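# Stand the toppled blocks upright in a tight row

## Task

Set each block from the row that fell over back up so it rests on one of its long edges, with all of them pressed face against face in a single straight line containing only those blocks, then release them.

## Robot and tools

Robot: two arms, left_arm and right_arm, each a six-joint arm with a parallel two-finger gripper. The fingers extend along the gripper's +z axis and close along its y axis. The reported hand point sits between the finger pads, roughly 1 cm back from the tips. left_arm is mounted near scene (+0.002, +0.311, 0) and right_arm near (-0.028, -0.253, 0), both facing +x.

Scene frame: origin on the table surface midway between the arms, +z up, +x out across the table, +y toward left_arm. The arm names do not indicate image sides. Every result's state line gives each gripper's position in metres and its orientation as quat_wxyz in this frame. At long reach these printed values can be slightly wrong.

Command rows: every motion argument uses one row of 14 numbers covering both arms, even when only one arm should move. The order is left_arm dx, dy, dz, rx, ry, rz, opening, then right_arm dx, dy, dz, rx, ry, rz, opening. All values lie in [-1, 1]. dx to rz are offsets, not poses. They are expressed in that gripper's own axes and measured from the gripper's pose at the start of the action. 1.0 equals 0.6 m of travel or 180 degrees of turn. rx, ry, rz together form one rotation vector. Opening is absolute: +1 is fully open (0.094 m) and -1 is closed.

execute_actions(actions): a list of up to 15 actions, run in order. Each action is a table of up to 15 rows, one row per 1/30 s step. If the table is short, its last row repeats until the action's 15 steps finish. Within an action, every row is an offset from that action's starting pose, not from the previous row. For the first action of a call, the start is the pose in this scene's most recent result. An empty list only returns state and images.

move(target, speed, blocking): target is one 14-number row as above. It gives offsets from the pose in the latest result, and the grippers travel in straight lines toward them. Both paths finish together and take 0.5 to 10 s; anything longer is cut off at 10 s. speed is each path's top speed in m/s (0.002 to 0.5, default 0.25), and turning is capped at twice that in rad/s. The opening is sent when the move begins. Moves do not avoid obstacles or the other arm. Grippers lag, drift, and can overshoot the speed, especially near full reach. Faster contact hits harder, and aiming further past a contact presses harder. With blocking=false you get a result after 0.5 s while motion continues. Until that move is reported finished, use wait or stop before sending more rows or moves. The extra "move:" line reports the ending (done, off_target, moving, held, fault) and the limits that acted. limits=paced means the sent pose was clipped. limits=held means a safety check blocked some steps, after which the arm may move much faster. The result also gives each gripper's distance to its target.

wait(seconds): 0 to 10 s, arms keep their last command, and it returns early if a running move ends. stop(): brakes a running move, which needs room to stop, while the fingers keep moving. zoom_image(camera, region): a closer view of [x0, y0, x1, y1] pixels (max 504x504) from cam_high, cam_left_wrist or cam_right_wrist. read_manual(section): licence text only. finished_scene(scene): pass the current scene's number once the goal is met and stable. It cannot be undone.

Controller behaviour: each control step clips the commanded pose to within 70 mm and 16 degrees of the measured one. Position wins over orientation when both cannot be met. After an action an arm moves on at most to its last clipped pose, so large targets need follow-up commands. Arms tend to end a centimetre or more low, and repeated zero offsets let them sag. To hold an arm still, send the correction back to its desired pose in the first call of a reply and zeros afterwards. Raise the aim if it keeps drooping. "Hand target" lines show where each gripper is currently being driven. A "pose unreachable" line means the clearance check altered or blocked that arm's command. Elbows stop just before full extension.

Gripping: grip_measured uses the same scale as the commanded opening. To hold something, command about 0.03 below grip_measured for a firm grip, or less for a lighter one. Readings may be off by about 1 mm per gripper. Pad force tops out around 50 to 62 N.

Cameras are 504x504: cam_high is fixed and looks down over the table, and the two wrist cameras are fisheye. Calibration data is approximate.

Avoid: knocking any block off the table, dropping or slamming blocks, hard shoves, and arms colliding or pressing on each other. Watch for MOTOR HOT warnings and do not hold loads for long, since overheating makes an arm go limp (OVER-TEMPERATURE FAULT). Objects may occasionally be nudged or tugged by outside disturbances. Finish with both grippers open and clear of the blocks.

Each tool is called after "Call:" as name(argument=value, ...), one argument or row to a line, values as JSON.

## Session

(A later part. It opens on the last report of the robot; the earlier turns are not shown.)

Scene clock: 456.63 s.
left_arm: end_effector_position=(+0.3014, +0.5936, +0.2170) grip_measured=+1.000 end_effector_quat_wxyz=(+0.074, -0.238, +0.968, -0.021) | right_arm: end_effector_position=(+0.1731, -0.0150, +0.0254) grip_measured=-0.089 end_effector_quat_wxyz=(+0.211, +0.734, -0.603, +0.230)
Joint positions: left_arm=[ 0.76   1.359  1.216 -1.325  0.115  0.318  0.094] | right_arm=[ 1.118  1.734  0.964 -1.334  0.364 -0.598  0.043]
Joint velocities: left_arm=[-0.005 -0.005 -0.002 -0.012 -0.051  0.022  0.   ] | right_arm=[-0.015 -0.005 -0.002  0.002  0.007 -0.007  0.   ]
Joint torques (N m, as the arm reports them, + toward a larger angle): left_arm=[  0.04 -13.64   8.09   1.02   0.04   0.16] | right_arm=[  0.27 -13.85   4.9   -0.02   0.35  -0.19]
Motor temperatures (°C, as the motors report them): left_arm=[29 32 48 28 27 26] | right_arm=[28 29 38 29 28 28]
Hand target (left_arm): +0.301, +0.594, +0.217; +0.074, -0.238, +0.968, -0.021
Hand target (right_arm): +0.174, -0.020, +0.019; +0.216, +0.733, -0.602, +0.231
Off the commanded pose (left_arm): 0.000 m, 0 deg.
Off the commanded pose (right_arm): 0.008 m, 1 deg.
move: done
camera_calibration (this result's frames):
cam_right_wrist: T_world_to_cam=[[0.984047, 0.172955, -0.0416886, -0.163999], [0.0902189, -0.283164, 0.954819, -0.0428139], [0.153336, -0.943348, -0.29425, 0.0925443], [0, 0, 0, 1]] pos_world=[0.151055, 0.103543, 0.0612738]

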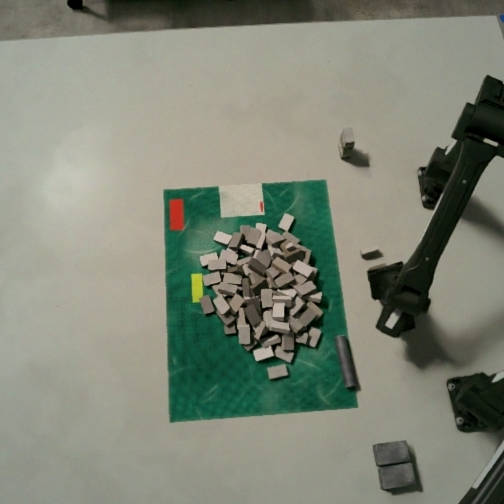

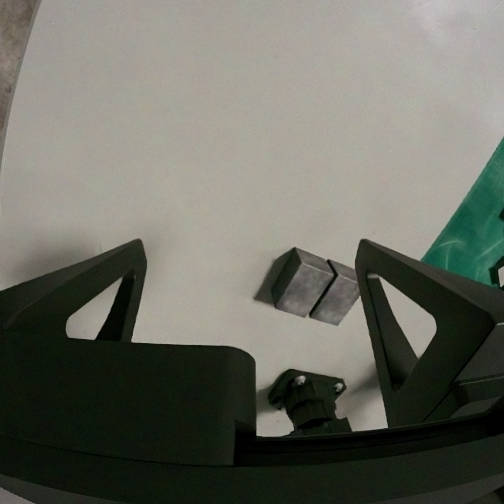

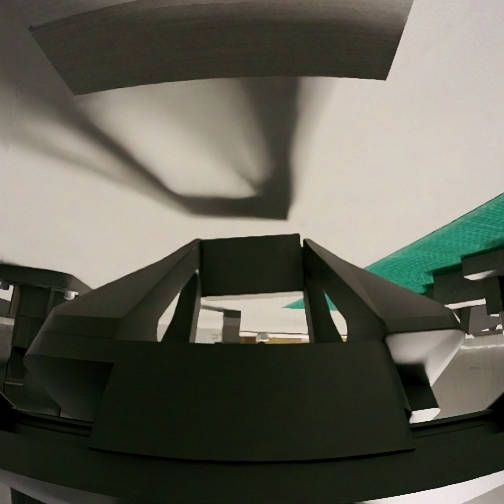

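A little lower, release, go vertical.

Call:
move(
  target=[0,0,0,0,0,0,1, -0.008,0,0.014,0,0,0,-0.22],
  speed=0.03,
)

Call:
move(
  target=[0,0,0,0,0,0,1, 0,0,0,0,0,0,1],
)

Call:
move(
  target=[0,0,0,0,0,0,1, 0.025,0,0,0,-0.2,0,1],
  speed=0.15,
)

Scene clock: 461.13 s.
left_arm: end_effector_position=(+0.3014, +0.5936, +0.2170) grip_measured=+1.000 end_effector_quat_wxyz=(+0.074, -0.238, +0.968, -0.021) | right_arm: end_effector_position=(+0.1742, -0.0128, +0.0236) grip_measured=-0.089 end_effector_quat_wxyz=(+0.206, +0.734, -0.605, +0.229)
Joint positions: left_arm=[ 0.76   1.359  1.216 -1.325  0.115  0.318  0.094] | right_arm=[ 1.118  1.735  0.964 -1.322  0.364 -0.598  0.043]
Joint velocities: left_arm=[-0.005 -0.015 -0.012  0.022  0.007  0.007  0.   ] | right_arm=[-0.005 -0.005 -0.012 -0.007  0.007 -0.037 -0.001]
Joint torques (N m, as the arm reports them, + toward a larger angle): left_arm=[  0.08 -13.76   7.85   0.96   0.07   0.17] | right_arm=[  0.76 -13.04   4.86  -0.08   0.27  -0.14]
Motor temperatures (°C, as the motors report them): left_arm=[29 32 48 28 27 26] | right_arm=[28 29 38 29 28 28]
Hand target (left_arm): +0.301, +0.594, +0.217; +0.074, -0.238, +0.968, -0.021
Hand target (right_arm): +0.173, -0.016, +0.016; +0.212, +0.734, -0.603, +0.230
Off the commanded pose (left_arm): 0.000 m, 0 deg.
Off the commanded pose (right_arm): 0.009 m, 1 deg.
move: done
camera_calibration (this result's frames):
cam_right_wrist: T_world_to_cam=[[0.984257, 0.173337, -0.0345229, -0.165796], [0.0849577, -0.292725, 0.952415, -0.0397335], [0.154983, -0.940354, -0.302843, 0.0937932], [0, 0, 0, 1]] pos_world=[0.152026, 0.105306, 0.0605237]

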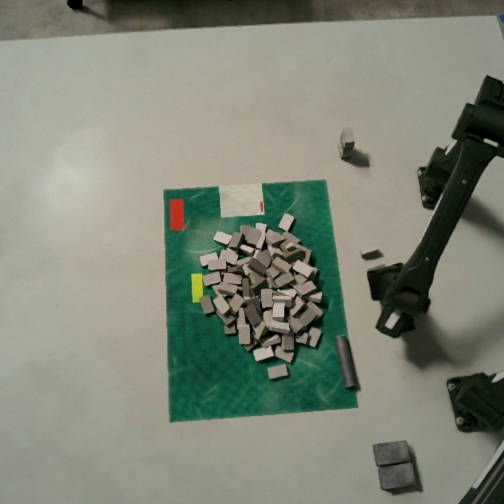

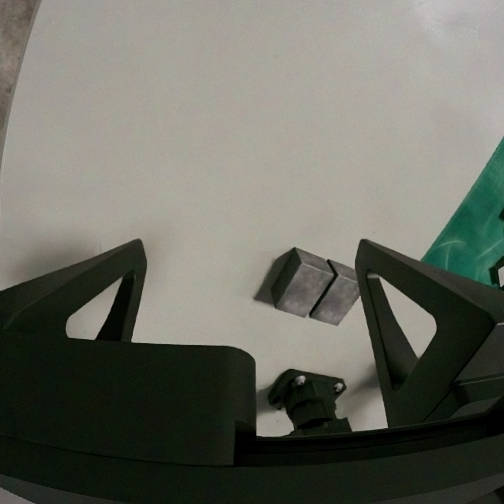

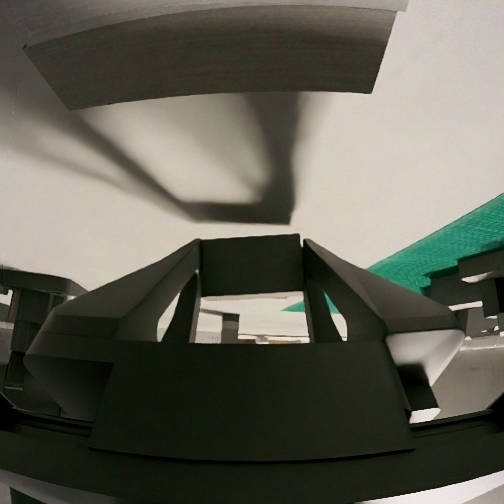

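Scene clock: 461.63 s.
left_arm: end_effector_position=(+0.3014, +0.5936, +0.2170) grip_measured=+1.000 end_effector_quat_wxyz=(+0.074, -0.238, +0.968, -0.021) | right_arm: end_effector_position=(+0.1742, -0.0128, +0.0236) grip_measured=+1.000 end_effector_quat_wxyz=(+0.206, +0.734, -0.605, +0.229)
Joint positions: left_arm=[ 0.76   1.359  1.216 -1.325  0.115  0.318  0.094] | right_arm=[ 1.118  1.735  0.964 -1.322  0.364 -0.598  0.094]
Joint velocities: left_arm=[-0.005 -0.015 -0.007  0.002  0.007 -0.11   0.   ] | right_arm=[ 0.005 -0.005  0.002 -0.002  0.007 -0.081  0.   ]
Joint torques (N m, as the arm reports them, + toward a larger angle): left_arm=[  0.65 -13.76   7.99   1.01   0.04   0.21] | right_arm=[  2.22 -15.28   5.85  -0.52   0.18  -0.06]
Motor temperatures (°C, as the motors report them): left_arm=[29 32 48 28 27 26] | right_arm=[28 29 38 29 28 28]
Hand target (left_arm): +0.301, +0.594, +0.217; +0.074, -0.238, +0.968, -0.021
Hand target (right_arm): +0.174, -0.013, +0.024; +0.206, +0.734, -0.605, +0.229
Off the commanded pose (left_arm): 0.000 m, 0 deg.
Off the commanded pose (right_arm): 0.000 m, 0 deg.
move: done
camera_calibration (this result's frames):
cam_right_wrist: T_world_to_cam=[[0.984257, 0.173337, -0.0345229, -0.165796], [0.0849577, -0.292725, 0.952415, -0.0397335], [0.154983, -0.940354, -0.302843, 0.0937932], [0, 0, 0, 1]] pos_world=[0.152026, 0.105306, 0.0605237]

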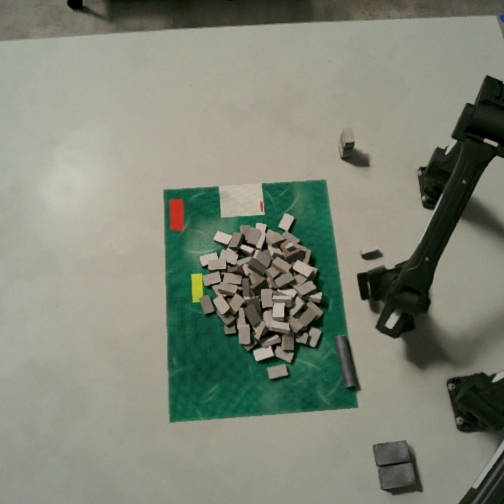

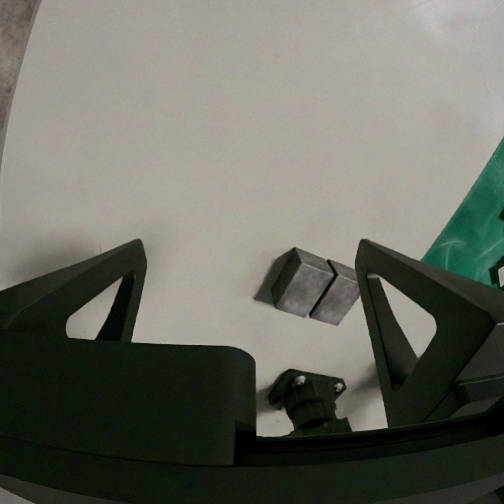

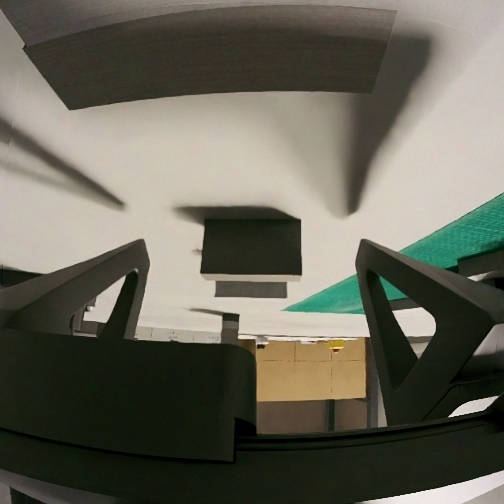

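Scene clock: 464.07 s.
left_arm: end_effector_position=(+0.3014, +0.5936, +0.2170) grip_measured=+1.000 end_effector_quat_wxyz=(+0.074, -0.238, +0.968, -0.021) | right_arm: end_effector_position=(+0.1758, -0.0246, +0.0326) grip_measured=+1.000 end_effector_quat_wxyz=(+0.021, +0.764, -0.645, -0.011)
Joint positions: left_arm=[ 0.76   1.359  1.216 -1.325  0.115  0.318  0.094] | right_arm=[ 0.882  1.38   0.711 -0.944 -0.021 -0.909  0.094]
Joint velocities: left_arm=[-0.015 -0.005 -0.007 -0.002 -0.007 -0.022  0.   ] | right_arm=[ 0.005 -0.015 -0.002 -0.012 -0.007 -0.037  0.   ]
Joint torques (N m, as the arm reports them, + toward a larger angle): left_arm=[ -0.17 -13.86   7.92   1.07   0.05   0.2 ] | right_arm=[  1.01 -11.29   6.35   0.9   -0.2   -0.22]
Motor temperatures (°C, as the motors report them): left_arm=[29 32 48 28 27 26] | right_arm=[28 29 38 29 28 28]
Hand target (left_arm): +0.301, +0.594, +0.217; +0.074, -0.238, +0.968, -0.021
Hand target (right_arm): +0.176, -0.026, +0.031; +0.013, +0.767, -0.642, -0.013
Off the commanded pose (left_arm): 0.000 m, 0 deg.
Off the commanded pose (right_arm): 0.001 m, 2 deg.
move: done
camera_calibration (this result's frames):
cam_right_wrist: T_world_to_cam=[[0.984555, 0.164614, -0.0596071, -0.164426], [0.167054, -0.781459, 0.601177, -0.066858], [0.0523817, -0.60185, -0.796889, 0.127751], [0, 0, 0, 1]] pos_world=[0.166363, 0.0517069, 0.132196]

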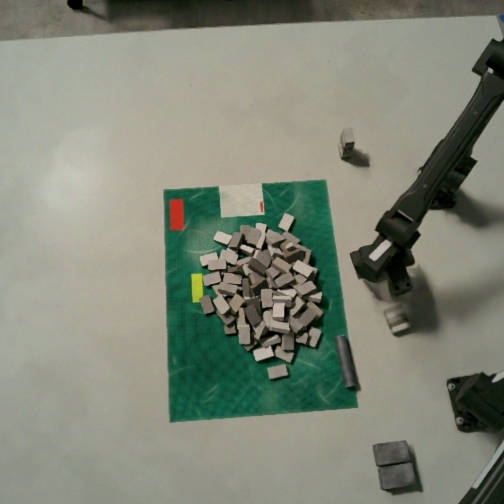

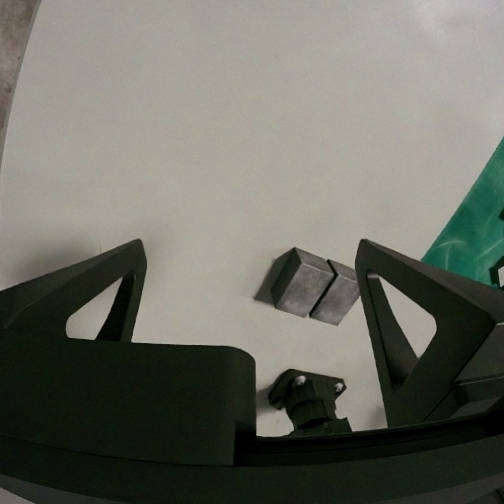

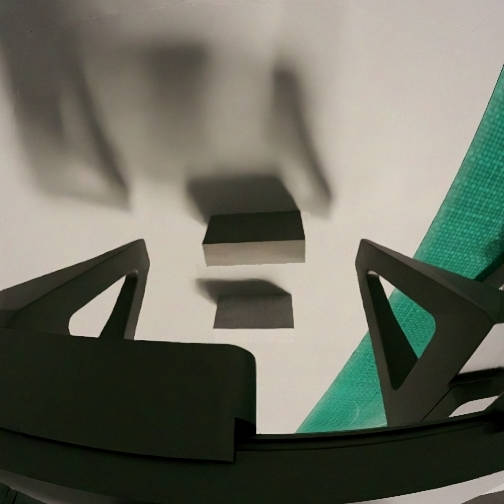

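Call:
move(
  target=[0,0,0,0,0,0,1, 0.015,0,0.02,0.01,-0.005,0,1],
  speed=0.05,
)

Call:
move(
  target=[0,0,0,0,0,0,1, 0,0,0,0,0,0,-0.22],
)

Call:
move(
  target=[0,0,0,0,0,0,1, -0.155,-0.005,-0.015,0,0,0,-0.22],
  speed=0.04,
)

Scene clock: 470.20 s.
left_arm: end_effector_position=(+0.3014, +0.5936, +0.2170) grip_measured=+1.000 end_effector_quat_wxyz=(+0.074, -0.238, +0.968, -0.021) | right_arm: end_effector_position=(+0.1745, -0.0317, +0.0206) grip_measured=+1.000 end_effector_quat_wxyz=(+0.013, +0.763, -0.646, -0.009)
Joint positions: left_arm=[ 0.76   1.359  1.216 -1.325  0.115  0.318  0.094] | right_arm=[ 0.871  1.38   0.671 -0.888 -0.017 -0.916  0.094]
Joint velocities: left_arm=[-0.005 -0.015 -0.002 -0.007 -0.007  0.037  0.   ] | right_arm=[-0.005 -0.024 -0.022 -0.007  0.066  0.022  0.   ]
Joint torques (N m, as the arm reports them, + toward a larger angle): left_arm=[  0.02 -13.75   8.01   0.91   0.05   0.2 ] | right_arm=[  0.9  -11.26   6.36   1.11   0.07  -0.26]
Motor temperatures (°C, as the motors report them): left_arm=[29 32 48 28 27 26] | right_arm=[28 29 37 29 28 28]
Hand target (left_arm): +0.301, +0.594, +0.217; +0.074, -0.238, +0.968, -0.021
Hand target (right_arm): +0.177, -0.033, +0.021; +0.004, +0.764, -0.645, -0.007
Off the commanded pose (left_arm): 0.000 m, 0 deg.
Off the commanded pose (right_arm): 0.003 m, 1 deg.
move: done
camera_calibration (this result's frames):
cam_right_wrist: T_world_to_cam=[[0.985953, 0.160682, -0.0455894, -0.163342], [0.155892, -0.787318, 0.596514, -0.0631225], [0.0599554, -0.595242, -0.801307, 0.112884], [0, 0, 0, 1]] pos_world=[0.16412, 0.0437418, 0.120661]

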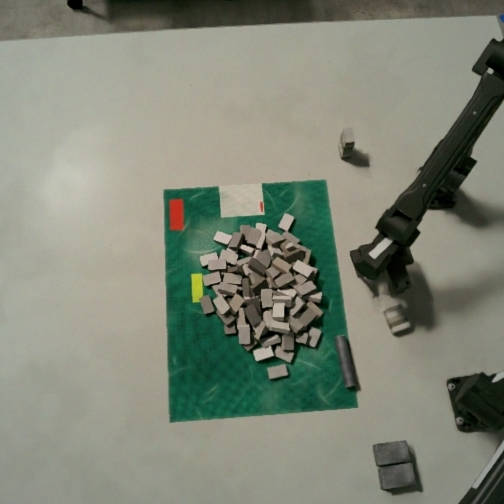

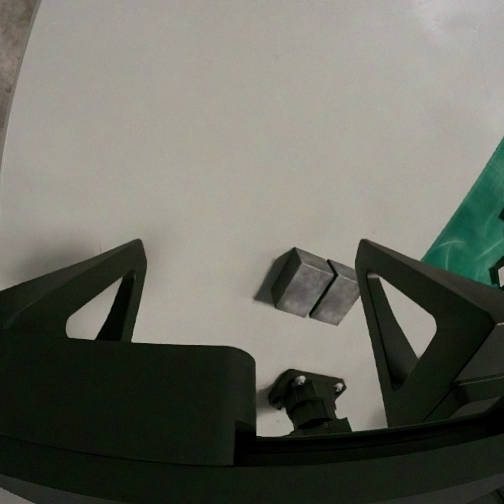

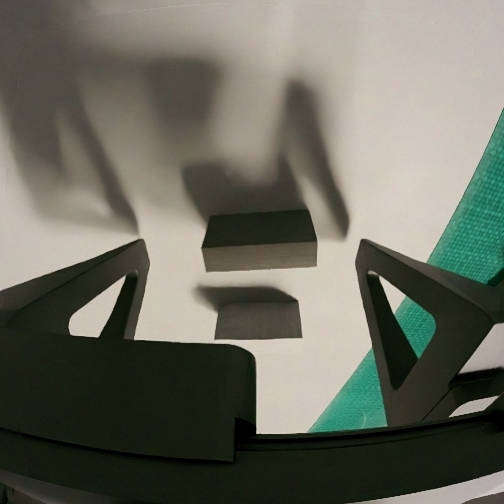

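Scene clock: 470.70 s.
left_arm: end_effector_position=(+0.3014, +0.5936, +0.2170) grip_measured=+1.000 end_effector_quat_wxyz=(+0.074, -0.238, +0.968, -0.021) | right_arm: end_effector_position=(+0.1745, -0.0317, +0.0206) grip_measured=-0.084 end_effector_quat_wxyz=(+0.013, +0.763, -0.646, -0.009)
Joint positions: left_arm=[ 0.76   1.359  1.216 -1.325  0.115  0.318  0.094] | right_arm=[ 0.871  1.38   0.671 -0.888 -0.017 -0.916  0.043]
Joint velocities: left_arm=[-0.015 -0.005 -0.007 -0.007  0.037 -0.022  0.   ] | right_arm=[-0.015 -0.005 -0.002  0.002  0.007 -0.022 -0.   ]
Joint torques (N m, as the arm reports them, + toward a larger angle): left_arm=[  0.08 -13.86   8.     0.85   0.03   0.19] | right_arm=[ 1.22 -9.83  7.44  0.39 -0.01 -0.09]
Motor temperatures (°C, as the motors report them): left_arm=[29 32 48 28 27 26] | right_arm=[28 29 37 29 28 28]
Hand target (left_arm): +0.301, +0.594, +0.217; +0.074, -0.238, +0.968, -0.021
Hand target (right_arm): +0.174, -0.032, +0.021; +0.013, +0.763, -0.646, -0.009
Off the commanded pose (left_arm): 0.000 m, 0 deg.
Off the commanded pose (right_arm): 0.000 m, 0 deg.
move: done
camera_calibration (this result's frames):
cam_right_wrist: T_world_to_cam=[[0.985953, 0.160682, -0.0455894, -0.163342], [0.155892, -0.787318, 0.596514, -0.0631225], [0.0599554, -0.595242, -0.801307, 0.112884], [0, 0, 0, 1]] pos_world=[0.16412, 0.0437418, 0.120661]

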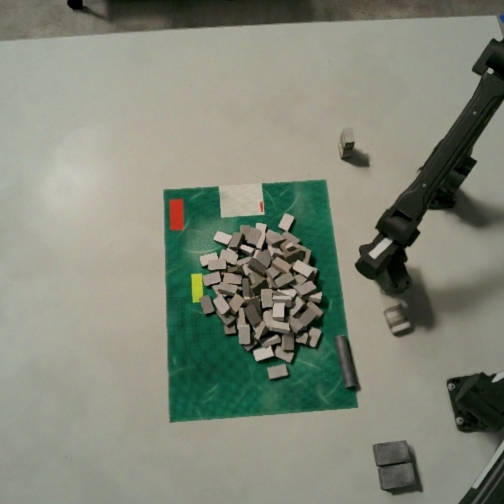

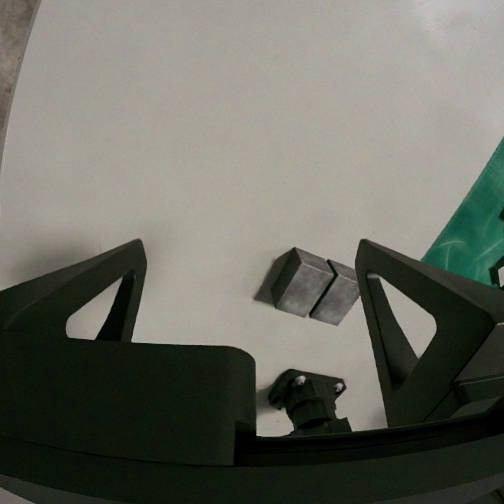

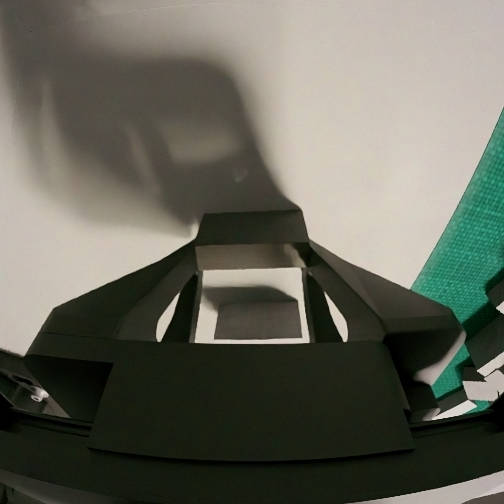

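Scene clock: 473.33 s.
left_arm: end_effector_position=(+0.3014, +0.5936, +0.2170) grip_measured=+1.000 end_effector_quat_wxyz=(+0.074, -0.238, +0.968, -0.021) | right_arm: end_effector_position=(+0.1544, +0.0437, +0.0209) grip_measured=-0.084 end_effector_quat_wxyz=(+0.020, +0.765, -0.644, -0.005)
Joint positions: left_arm=[ 0.76   1.359  1.216 -1.325  0.115  0.318  0.094] | right_arm=[ 1.063  1.507  0.806 -0.908 -0.016 -0.729  0.043]
Joint velocities: left_arm=[ 0.005  0.005  0.007 -0.012  0.081  0.051  0.   ] | right_arm=[ 0.005  0.005 -0.007  0.007  0.037  0.081 -0.   ]
Joint torques (N m, as the arm reports them, + toward a larger angle): left_arm=[  0.08 -13.61   7.89   0.88   0.05   0.2 ] | right_arm=[  0.97 -11.51  12.13  -0.29  -0.11   0.  ]
Motor temperatures (°C, as the motors report them): left_arm=[29 32 48 28 27 26] | right_arm=[28 29 38 29 28 28]
Hand target (left_arm): +0.301, +0.594, +0.217; +0.074, -0.238, +0.968, -0.021
Hand target (right_arm): +0.161, +0.060, +0.030; +0.011, +0.763, -0.646, -0.008
Off the commanded pose (left_arm): 0.000 m, 0 deg.
Off the commanded pose (right_arm): 0.020 m, 1 deg.
move: off_target (right_arm)
camera_calibration (this result's frames):
cam_right_wrist: T_world_to_cam=[[0.984881, 0.165744, -0.0503728, -0.155607], [0.16188, -0.777062, 0.608251, -0.00242393], [0.0616715, -0.60721, -0.792145, 0.159254], [0, 0, 0, 1]] pos_world=[0.143826, 0.120608, 0.119789]

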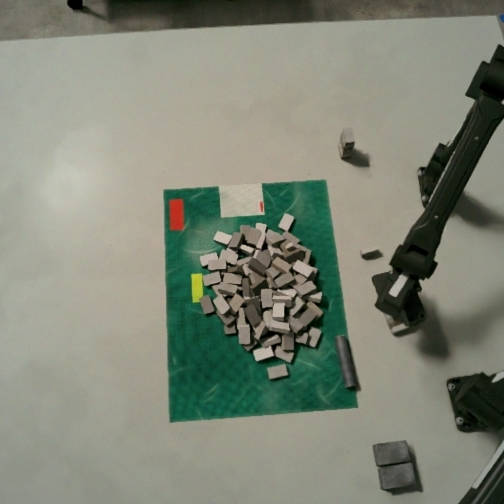

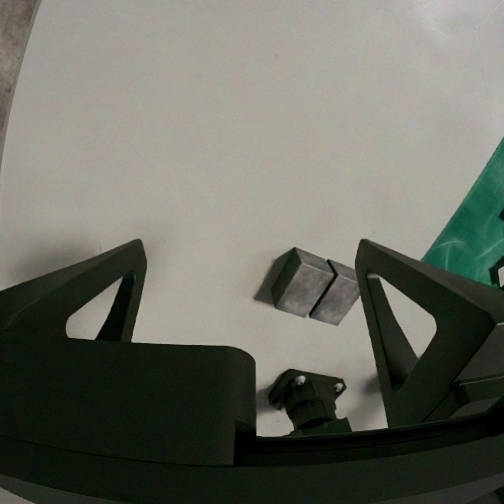

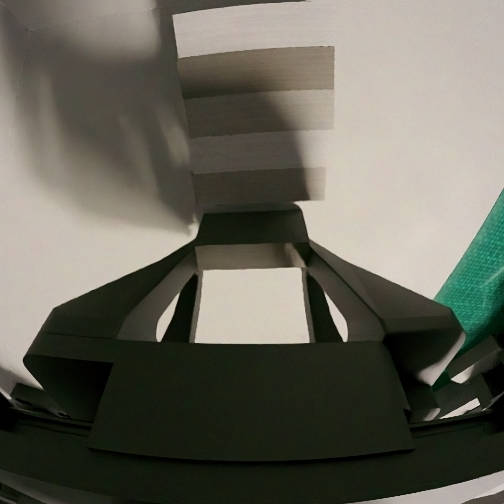

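Gap ~17 mm, shift right ~3 mm.

Call:
move(
  target=[0,0,0,0,0,0,1, -0.052,-0.024,-0.015,0.005,-0.005,0,-0.22],
  speed=0.03,
)

Scene clock: 478.47 s.
left_arm: end_effector_position=(+0.3014, +0.5936, +0.2170) grip_measured=+1.000 end_effector_quat_wxyz=(+0.074, -0.238, +0.968, -0.021) | right_arm: end_effector_position=(+0.1566, +0.0591, +0.0206) grip_measured=-0.084 end_effector_quat_wxyz=(+0.018, +0.765, -0.643, -0.004)
Joint positions: left_arm=[ 0.76   1.359  1.216 -1.325  0.115  0.318  0.094] | right_arm=[ 1.081  1.539  0.843 -0.908 -0.014 -0.713  0.043]
Joint velocities: left_arm=[-0.015 -0.005 -0.007  0.012 -0.051 -0.007  0.   ] | right_arm=[-0.015  0.005 -0.012 -0.002  0.007 -0.022  0.   ]
Joint torques (N m, as the arm reports them, + toward a larger angle): left_arm=[  0.04 -13.67   8.01   0.87   0.04   0.22] | right_arm=[  0.94 -11.44  12.24  -0.32  -0.01  -0.02]
Motor temperatures (°C, as the motors report them): left_arm=[29 32 48 28 27 26] | right_arm=[28 29 39 29 28 28]
Hand target (left_arm): +0.301, +0.594, +0.217; +0.074, -0.238, +0.968, -0.021
Hand target (right_arm): +0.163, +0.077, +0.029; +0.008, +0.765, -0.644, -0.006
Off the commanded pose (left_arm): 0.000 m, 0 deg.
Off the commanded pose (right_arm): 0.021 m, 1 deg.
move: off_target (right_arm)
camera_calibration (this result's frames):
cam_right_wrist: T_world_to_cam=[[0.984761, 0.167817, -0.045649, -0.160534], [0.160758, -0.778199, 0.607094, 0.00963767], [0.0663568, -0.605181, -0.793318, 0.167424], [0, 0, 0, 1]] pos_world=[0.145428, 0.135762, 0.119642]

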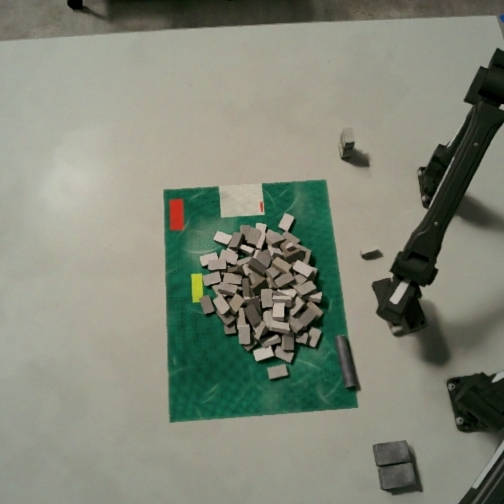

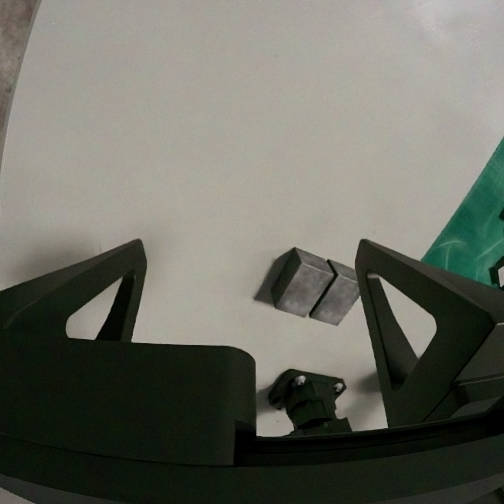

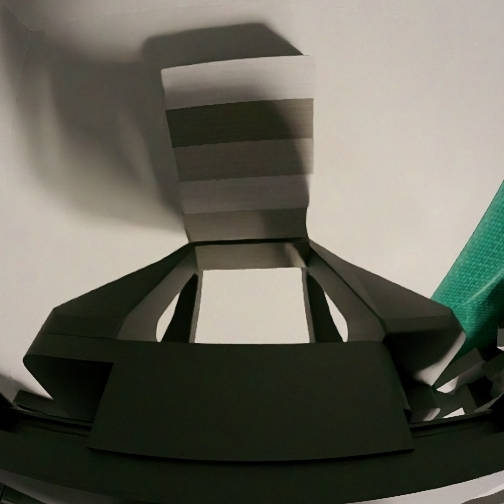

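Call:
move(
  target=[0,0,0,0,0,0,1, 0,0,0,0,0,0,1],
)

Call:
move(
  target=[0,0,0,0,0,0,1, 0.255,-0.005,0.005,0.005,-0.005,0,1],
  speed=0.1,
)

Scene clock: 484.20 s.
left_arm: end_effector_position=(+0.3014, +0.5936, +0.2170) grip_measured=+1.000 end_effector_quat_wxyz=(+0.074, -0.238, +0.968, -0.021) | right_arm: end_effector_position=(+0.1566, +0.0591, +0.0206) grip_measured=+1.000 end_effector_quat_wxyz=(+0.018, +0.765, -0.644, -0.004)
Joint positions: left_arm=[ 0.76   1.359  1.216 -1.325  0.115  0.318  0.094] | right_arm=[ 1.081  1.539  0.843 -0.908 -0.014 -0.713  0.094]
Joint velocities: left_arm=[ 0.005 -0.015 -0.027  0.002 -0.066 -0.095  0.   ] | right_arm=[-0.015 -0.005 -0.007  0.012 -0.051 -0.051  0.   ]
Joint torques (N m, as the arm reports them, + toward a larger angle): left_arm=[ -0.04 -13.52   7.97   0.95   0.08   0.16] | right_arm=[  1.22 -12.59   7.33   0.32   0.01  -0.1 ]
Motor temperatures (°C, as the motors report them): left_arm=[29 32 48 28 27 26] | right_arm=[28 29 40 29 28 28]
Hand target (left_arm): +0.301, +0.594, +0.217; +0.074, -0.238, +0.968, -0.021
Hand target (right_arm): +0.157, +0.059, +0.021; +0.018, +0.765, -0.643, -0.004
Off the commanded pose (left_arm): 0.000 m, 0 deg.
Off the commanded pose (right_arm): 0.000 m, 0 deg.
move: done
camera_calibration (this result's frames):
cam_right_wrist: T_world_to_cam=[[0.984825, 0.167441, -0.0456427, -0.160522], [0.160457, -0.778253, 0.607104, 0.00968794], [0.0661326, -0.605215, -0.79331, 0.167461], [0, 0, 0, 1]] pos_world=[0.145457, 0.135768, 0.119641]

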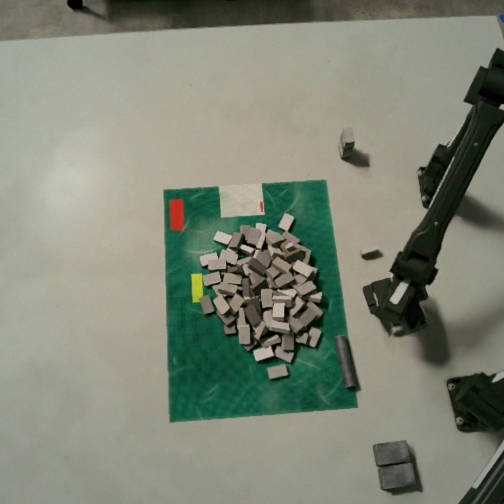

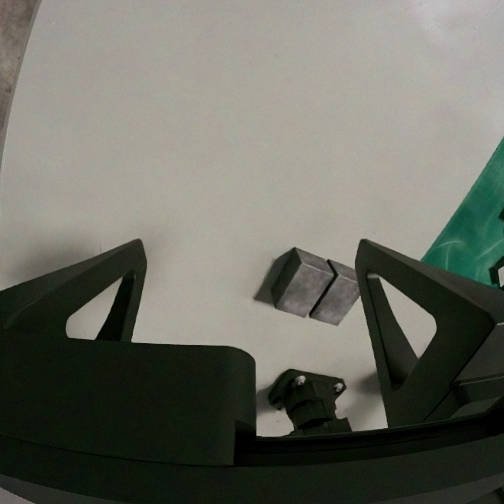

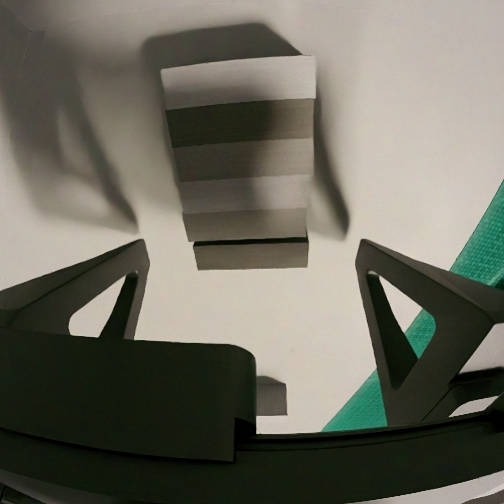

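Scene clock: 486.23 s.
left_arm: end_effector_position=(+0.3014, +0.5936, +0.2170) grip_measured=+1.000 end_effector_quat_wxyz=(+0.074, -0.238, +0.968, -0.021) | right_arm: end_effector_position=(+0.1866, -0.0906, +0.0190) grip_measured=+1.000 end_effector_quat_wxyz=(+0.017, +0.762, -0.647, -0.010)
Joint positions: left_arm=[ 0.76   1.359  1.216 -1.325  0.115  0.318  0.094] | right_arm=[ 0.691  1.307  0.597 -0.898 -0.013 -1.093  0.094]
Joint velocities: left_arm=[-0.005 -0.015 -0.007  0.007 -0.007 -0.051  0.   ] | right_arm=[ 0.005 -0.024 -0.002 -0.012 -0.051 -0.051  0.   ]
Joint torques (N m, as the arm reports them, + toward a larger angle): left_arm=[  0.2  -13.52   8.04   0.93   0.04   0.19] | right_arm=[ 0.7  -9.74  6.3   1.12 -0.07 -0.13]
Motor temperatures (°C, as the motors report them): left_arm=[29 32 48 28 27 26] | right_arm=[28 29 40 29 28 28]
Hand target (left_arm): +0.301, +0.594, +0.217; +0.074, -0.238, +0.968, -0.021
Hand target (right_arm): +0.187, -0.092, +0.018; +0.009, +0.765, -0.644, -0.009
Off the commanded pose (left_arm): 0.000 m, 0 deg.
Off the commanded pose (right_arm): 0.001 m, 1 deg.
move: done
camera_calibration (this result's frames):
cam_right_wrist: T_world_to_cam=[[0.98606, 0.157893, -0.0524985, -0.16605], [0.157644, -0.78555, 0.59838, -0.110675], [0.0532397, -0.598315, -0.79949, 0.0768], [0, 0, 0, 1]] pos_world=[0.177094, -0.0147724, 0.118909]

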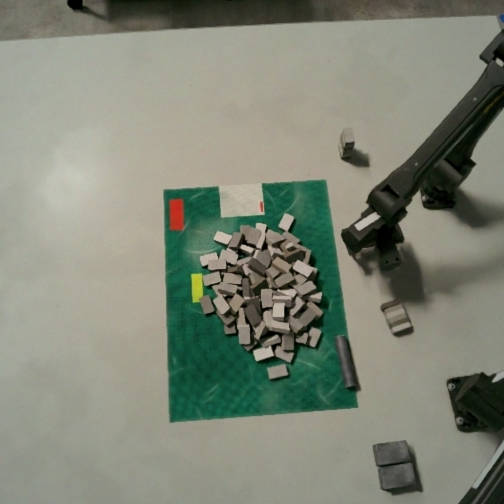

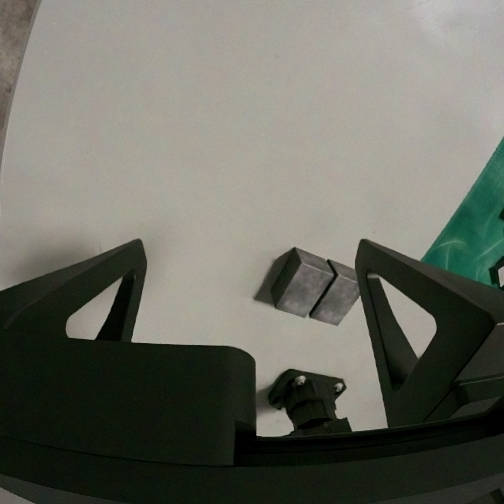

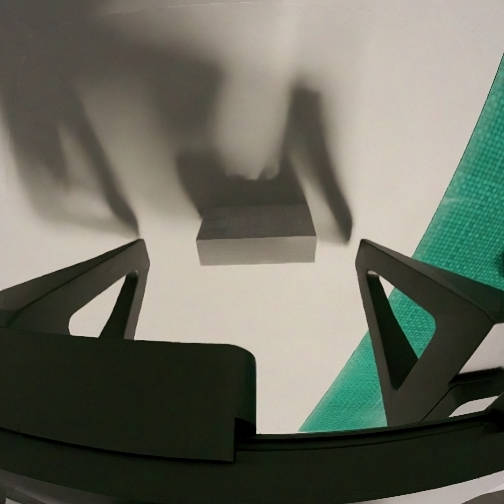

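Call:
move(
  target=[0,0,0,0,0,0,1, 0,0,0,0,0,0,-0.22],
)

Call:
move(
  target=[0,0,0,0,0,0,1, -0.23,-0.005,-0.017,0,0,0,-0.22],
  speed=0.04,
)

Scene clock: 491.83 s.
left_arm: end_effector_position=(+0.3014, +0.5936, +0.2170) grip_measured=+1.000 end_effector_quat_wxyz=(+0.074, -0.238, +0.968, -0.021) | right_arm: end_effector_position=(+0.1866, -0.0907, +0.0190) grip_measured=-0.102 end_effector_quat_wxyz=(+0.017, +0.763, -0.646, -0.010)
Joint positions: left_arm=[ 0.76   1.359  1.216 -1.325  0.115  0.318  0.094] | right_arm=[ 0.691  1.307  0.597 -0.898 -0.013 -1.096  0.042]
Joint velocities: left_arm=[ 0.005 -0.005  0.007  0.002  0.051  0.022  0.   ] | right_arm=[ 0.005  0.005 -0.017 -0.012 -0.037  0.007  0.001]
Joint torques (N m, as the arm reports them, + toward a larger angle): left_arm=[  0.19 -13.48   7.97   1.01   0.03   0.17] | right_arm=[ 0.8  -9.12  7.47  0.23 -0.02 -0.05]
Motor temperatures (°C, as the motors report them): left_arm=[29 32 48 28 27 26] | right_arm=[28 29 39 29 28 28]
Hand target (left_arm): +0.301, +0.594, +0.217; +0.074, -0.238, +0.968, -0.021
Hand target (right_arm): +0.187, -0.091, +0.019; +0.017, +0.762, -0.647, -0.010
Off the commanded pose (left_arm): 0.000 m, 0 deg.
Off the commanded pose (right_arm): 0.000 m, 0 deg.
move: done
camera_calibration (this result's frames):
cam_right_wrist: T_world_to_cam=[[0.985627, 0.160515, -0.0526767, -0.165675], [0.159817, -0.784865, 0.598703, -0.111106], [0.0547564, -0.598516, -0.799237, 0.076433], [0, 0, 0, 1]] pos_world=[0.176866, -0.0148635, 0.11888]

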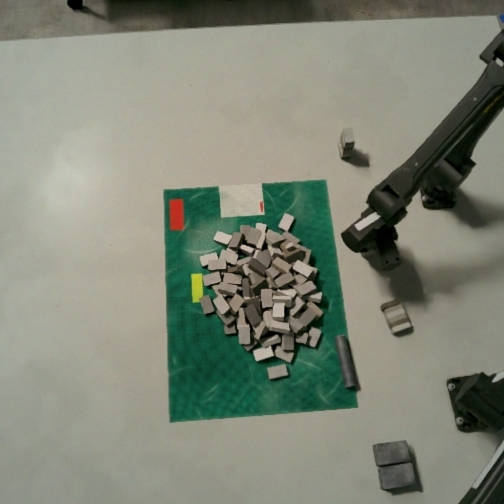

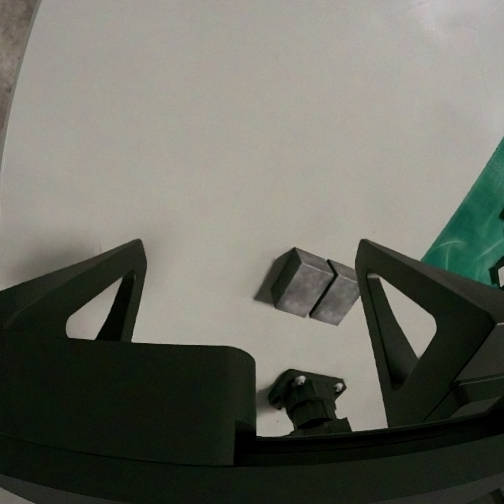

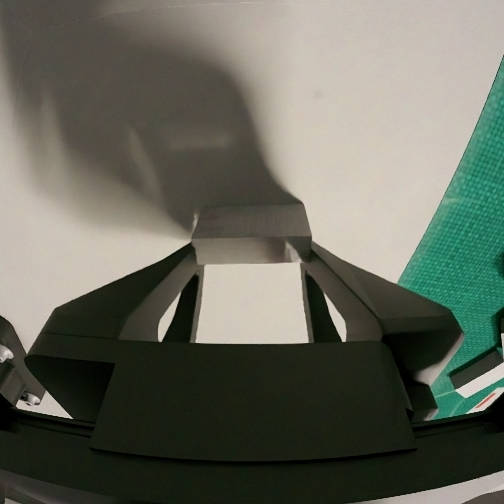

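Scene clock: 495.60 s.
left_arm: end_effector_position=(+0.3014, +0.5936, +0.2170) grip_measured=+1.000 end_effector_quat_wxyz=(+0.074, -0.238, +0.968, -0.021) | right_arm: end_effector_position=(+0.1584, +0.0296, +0.0202) grip_measured=-0.102 end_effector_quat_wxyz=(+0.023, +0.765, -0.644, -0.005)
Joint positions: left_arm=[ 0.76   1.359  1.216 -1.325  0.115  0.318  0.094] | right_arm=[ 1.031  1.489  0.784 -0.91  -0.015 -0.761  0.042]
Joint velocities: left_arm=[-0.015 -0.005 -0.007 -0.022  0.037  0.037  0.   ] | right_arm=[ 0.005  0.005  0.022 -0.007 -0.022 -0.037 -0.   ]
Joint torques (N m, as the arm reports them, + toward a larger angle): left_arm=[  0.03 -13.35   7.98   1.     0.05   0.19] | right_arm=[  1.56 -11.43  11.89  -0.47  -0.13   0.  ]
Motor temperatures (°C, as the motors report them): left_arm=[29 32 48 28 27 26] | right_arm=[28 28 39 29 28 28]
Hand target (left_arm): +0.301, +0.594, +0.217; +0.074, -0.238, +0.968, -0.021
Hand target (right_arm): +0.166, +0.046, +0.030; +0.015, +0.763, -0.646, -0.007
Off the commanded pose (left_arm): 0.000 m, 0 deg.
Off the commanded pose (right_arm): 0.020 m, 1 deg.
move: off_target (right_arm)
camera_calibration (this result's frames):
cam_right_wrist: T_world_to_cam=[[0.984674, 0.165478, -0.0550815, -0.157069], [0.164278, -0.773974, 0.611536, -0.0141784], [0.0585643, -0.611212, -0.789297, 0.150472], [0, 0, 0, 1]] pos_world=[0.148178, 0.106988, 0.118786]

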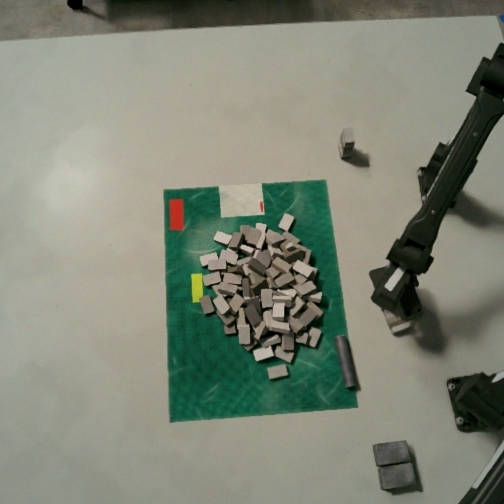

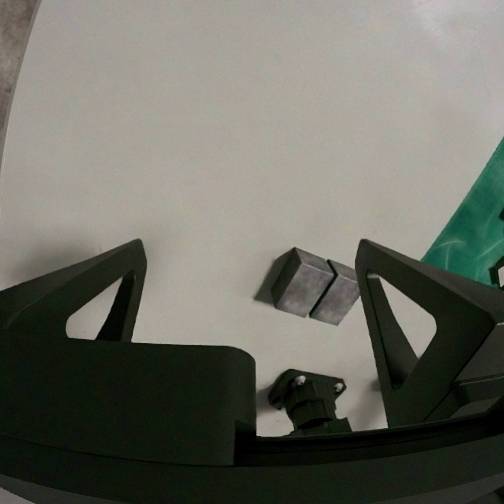

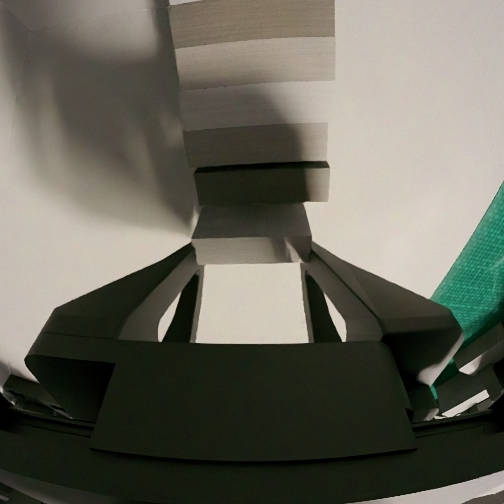

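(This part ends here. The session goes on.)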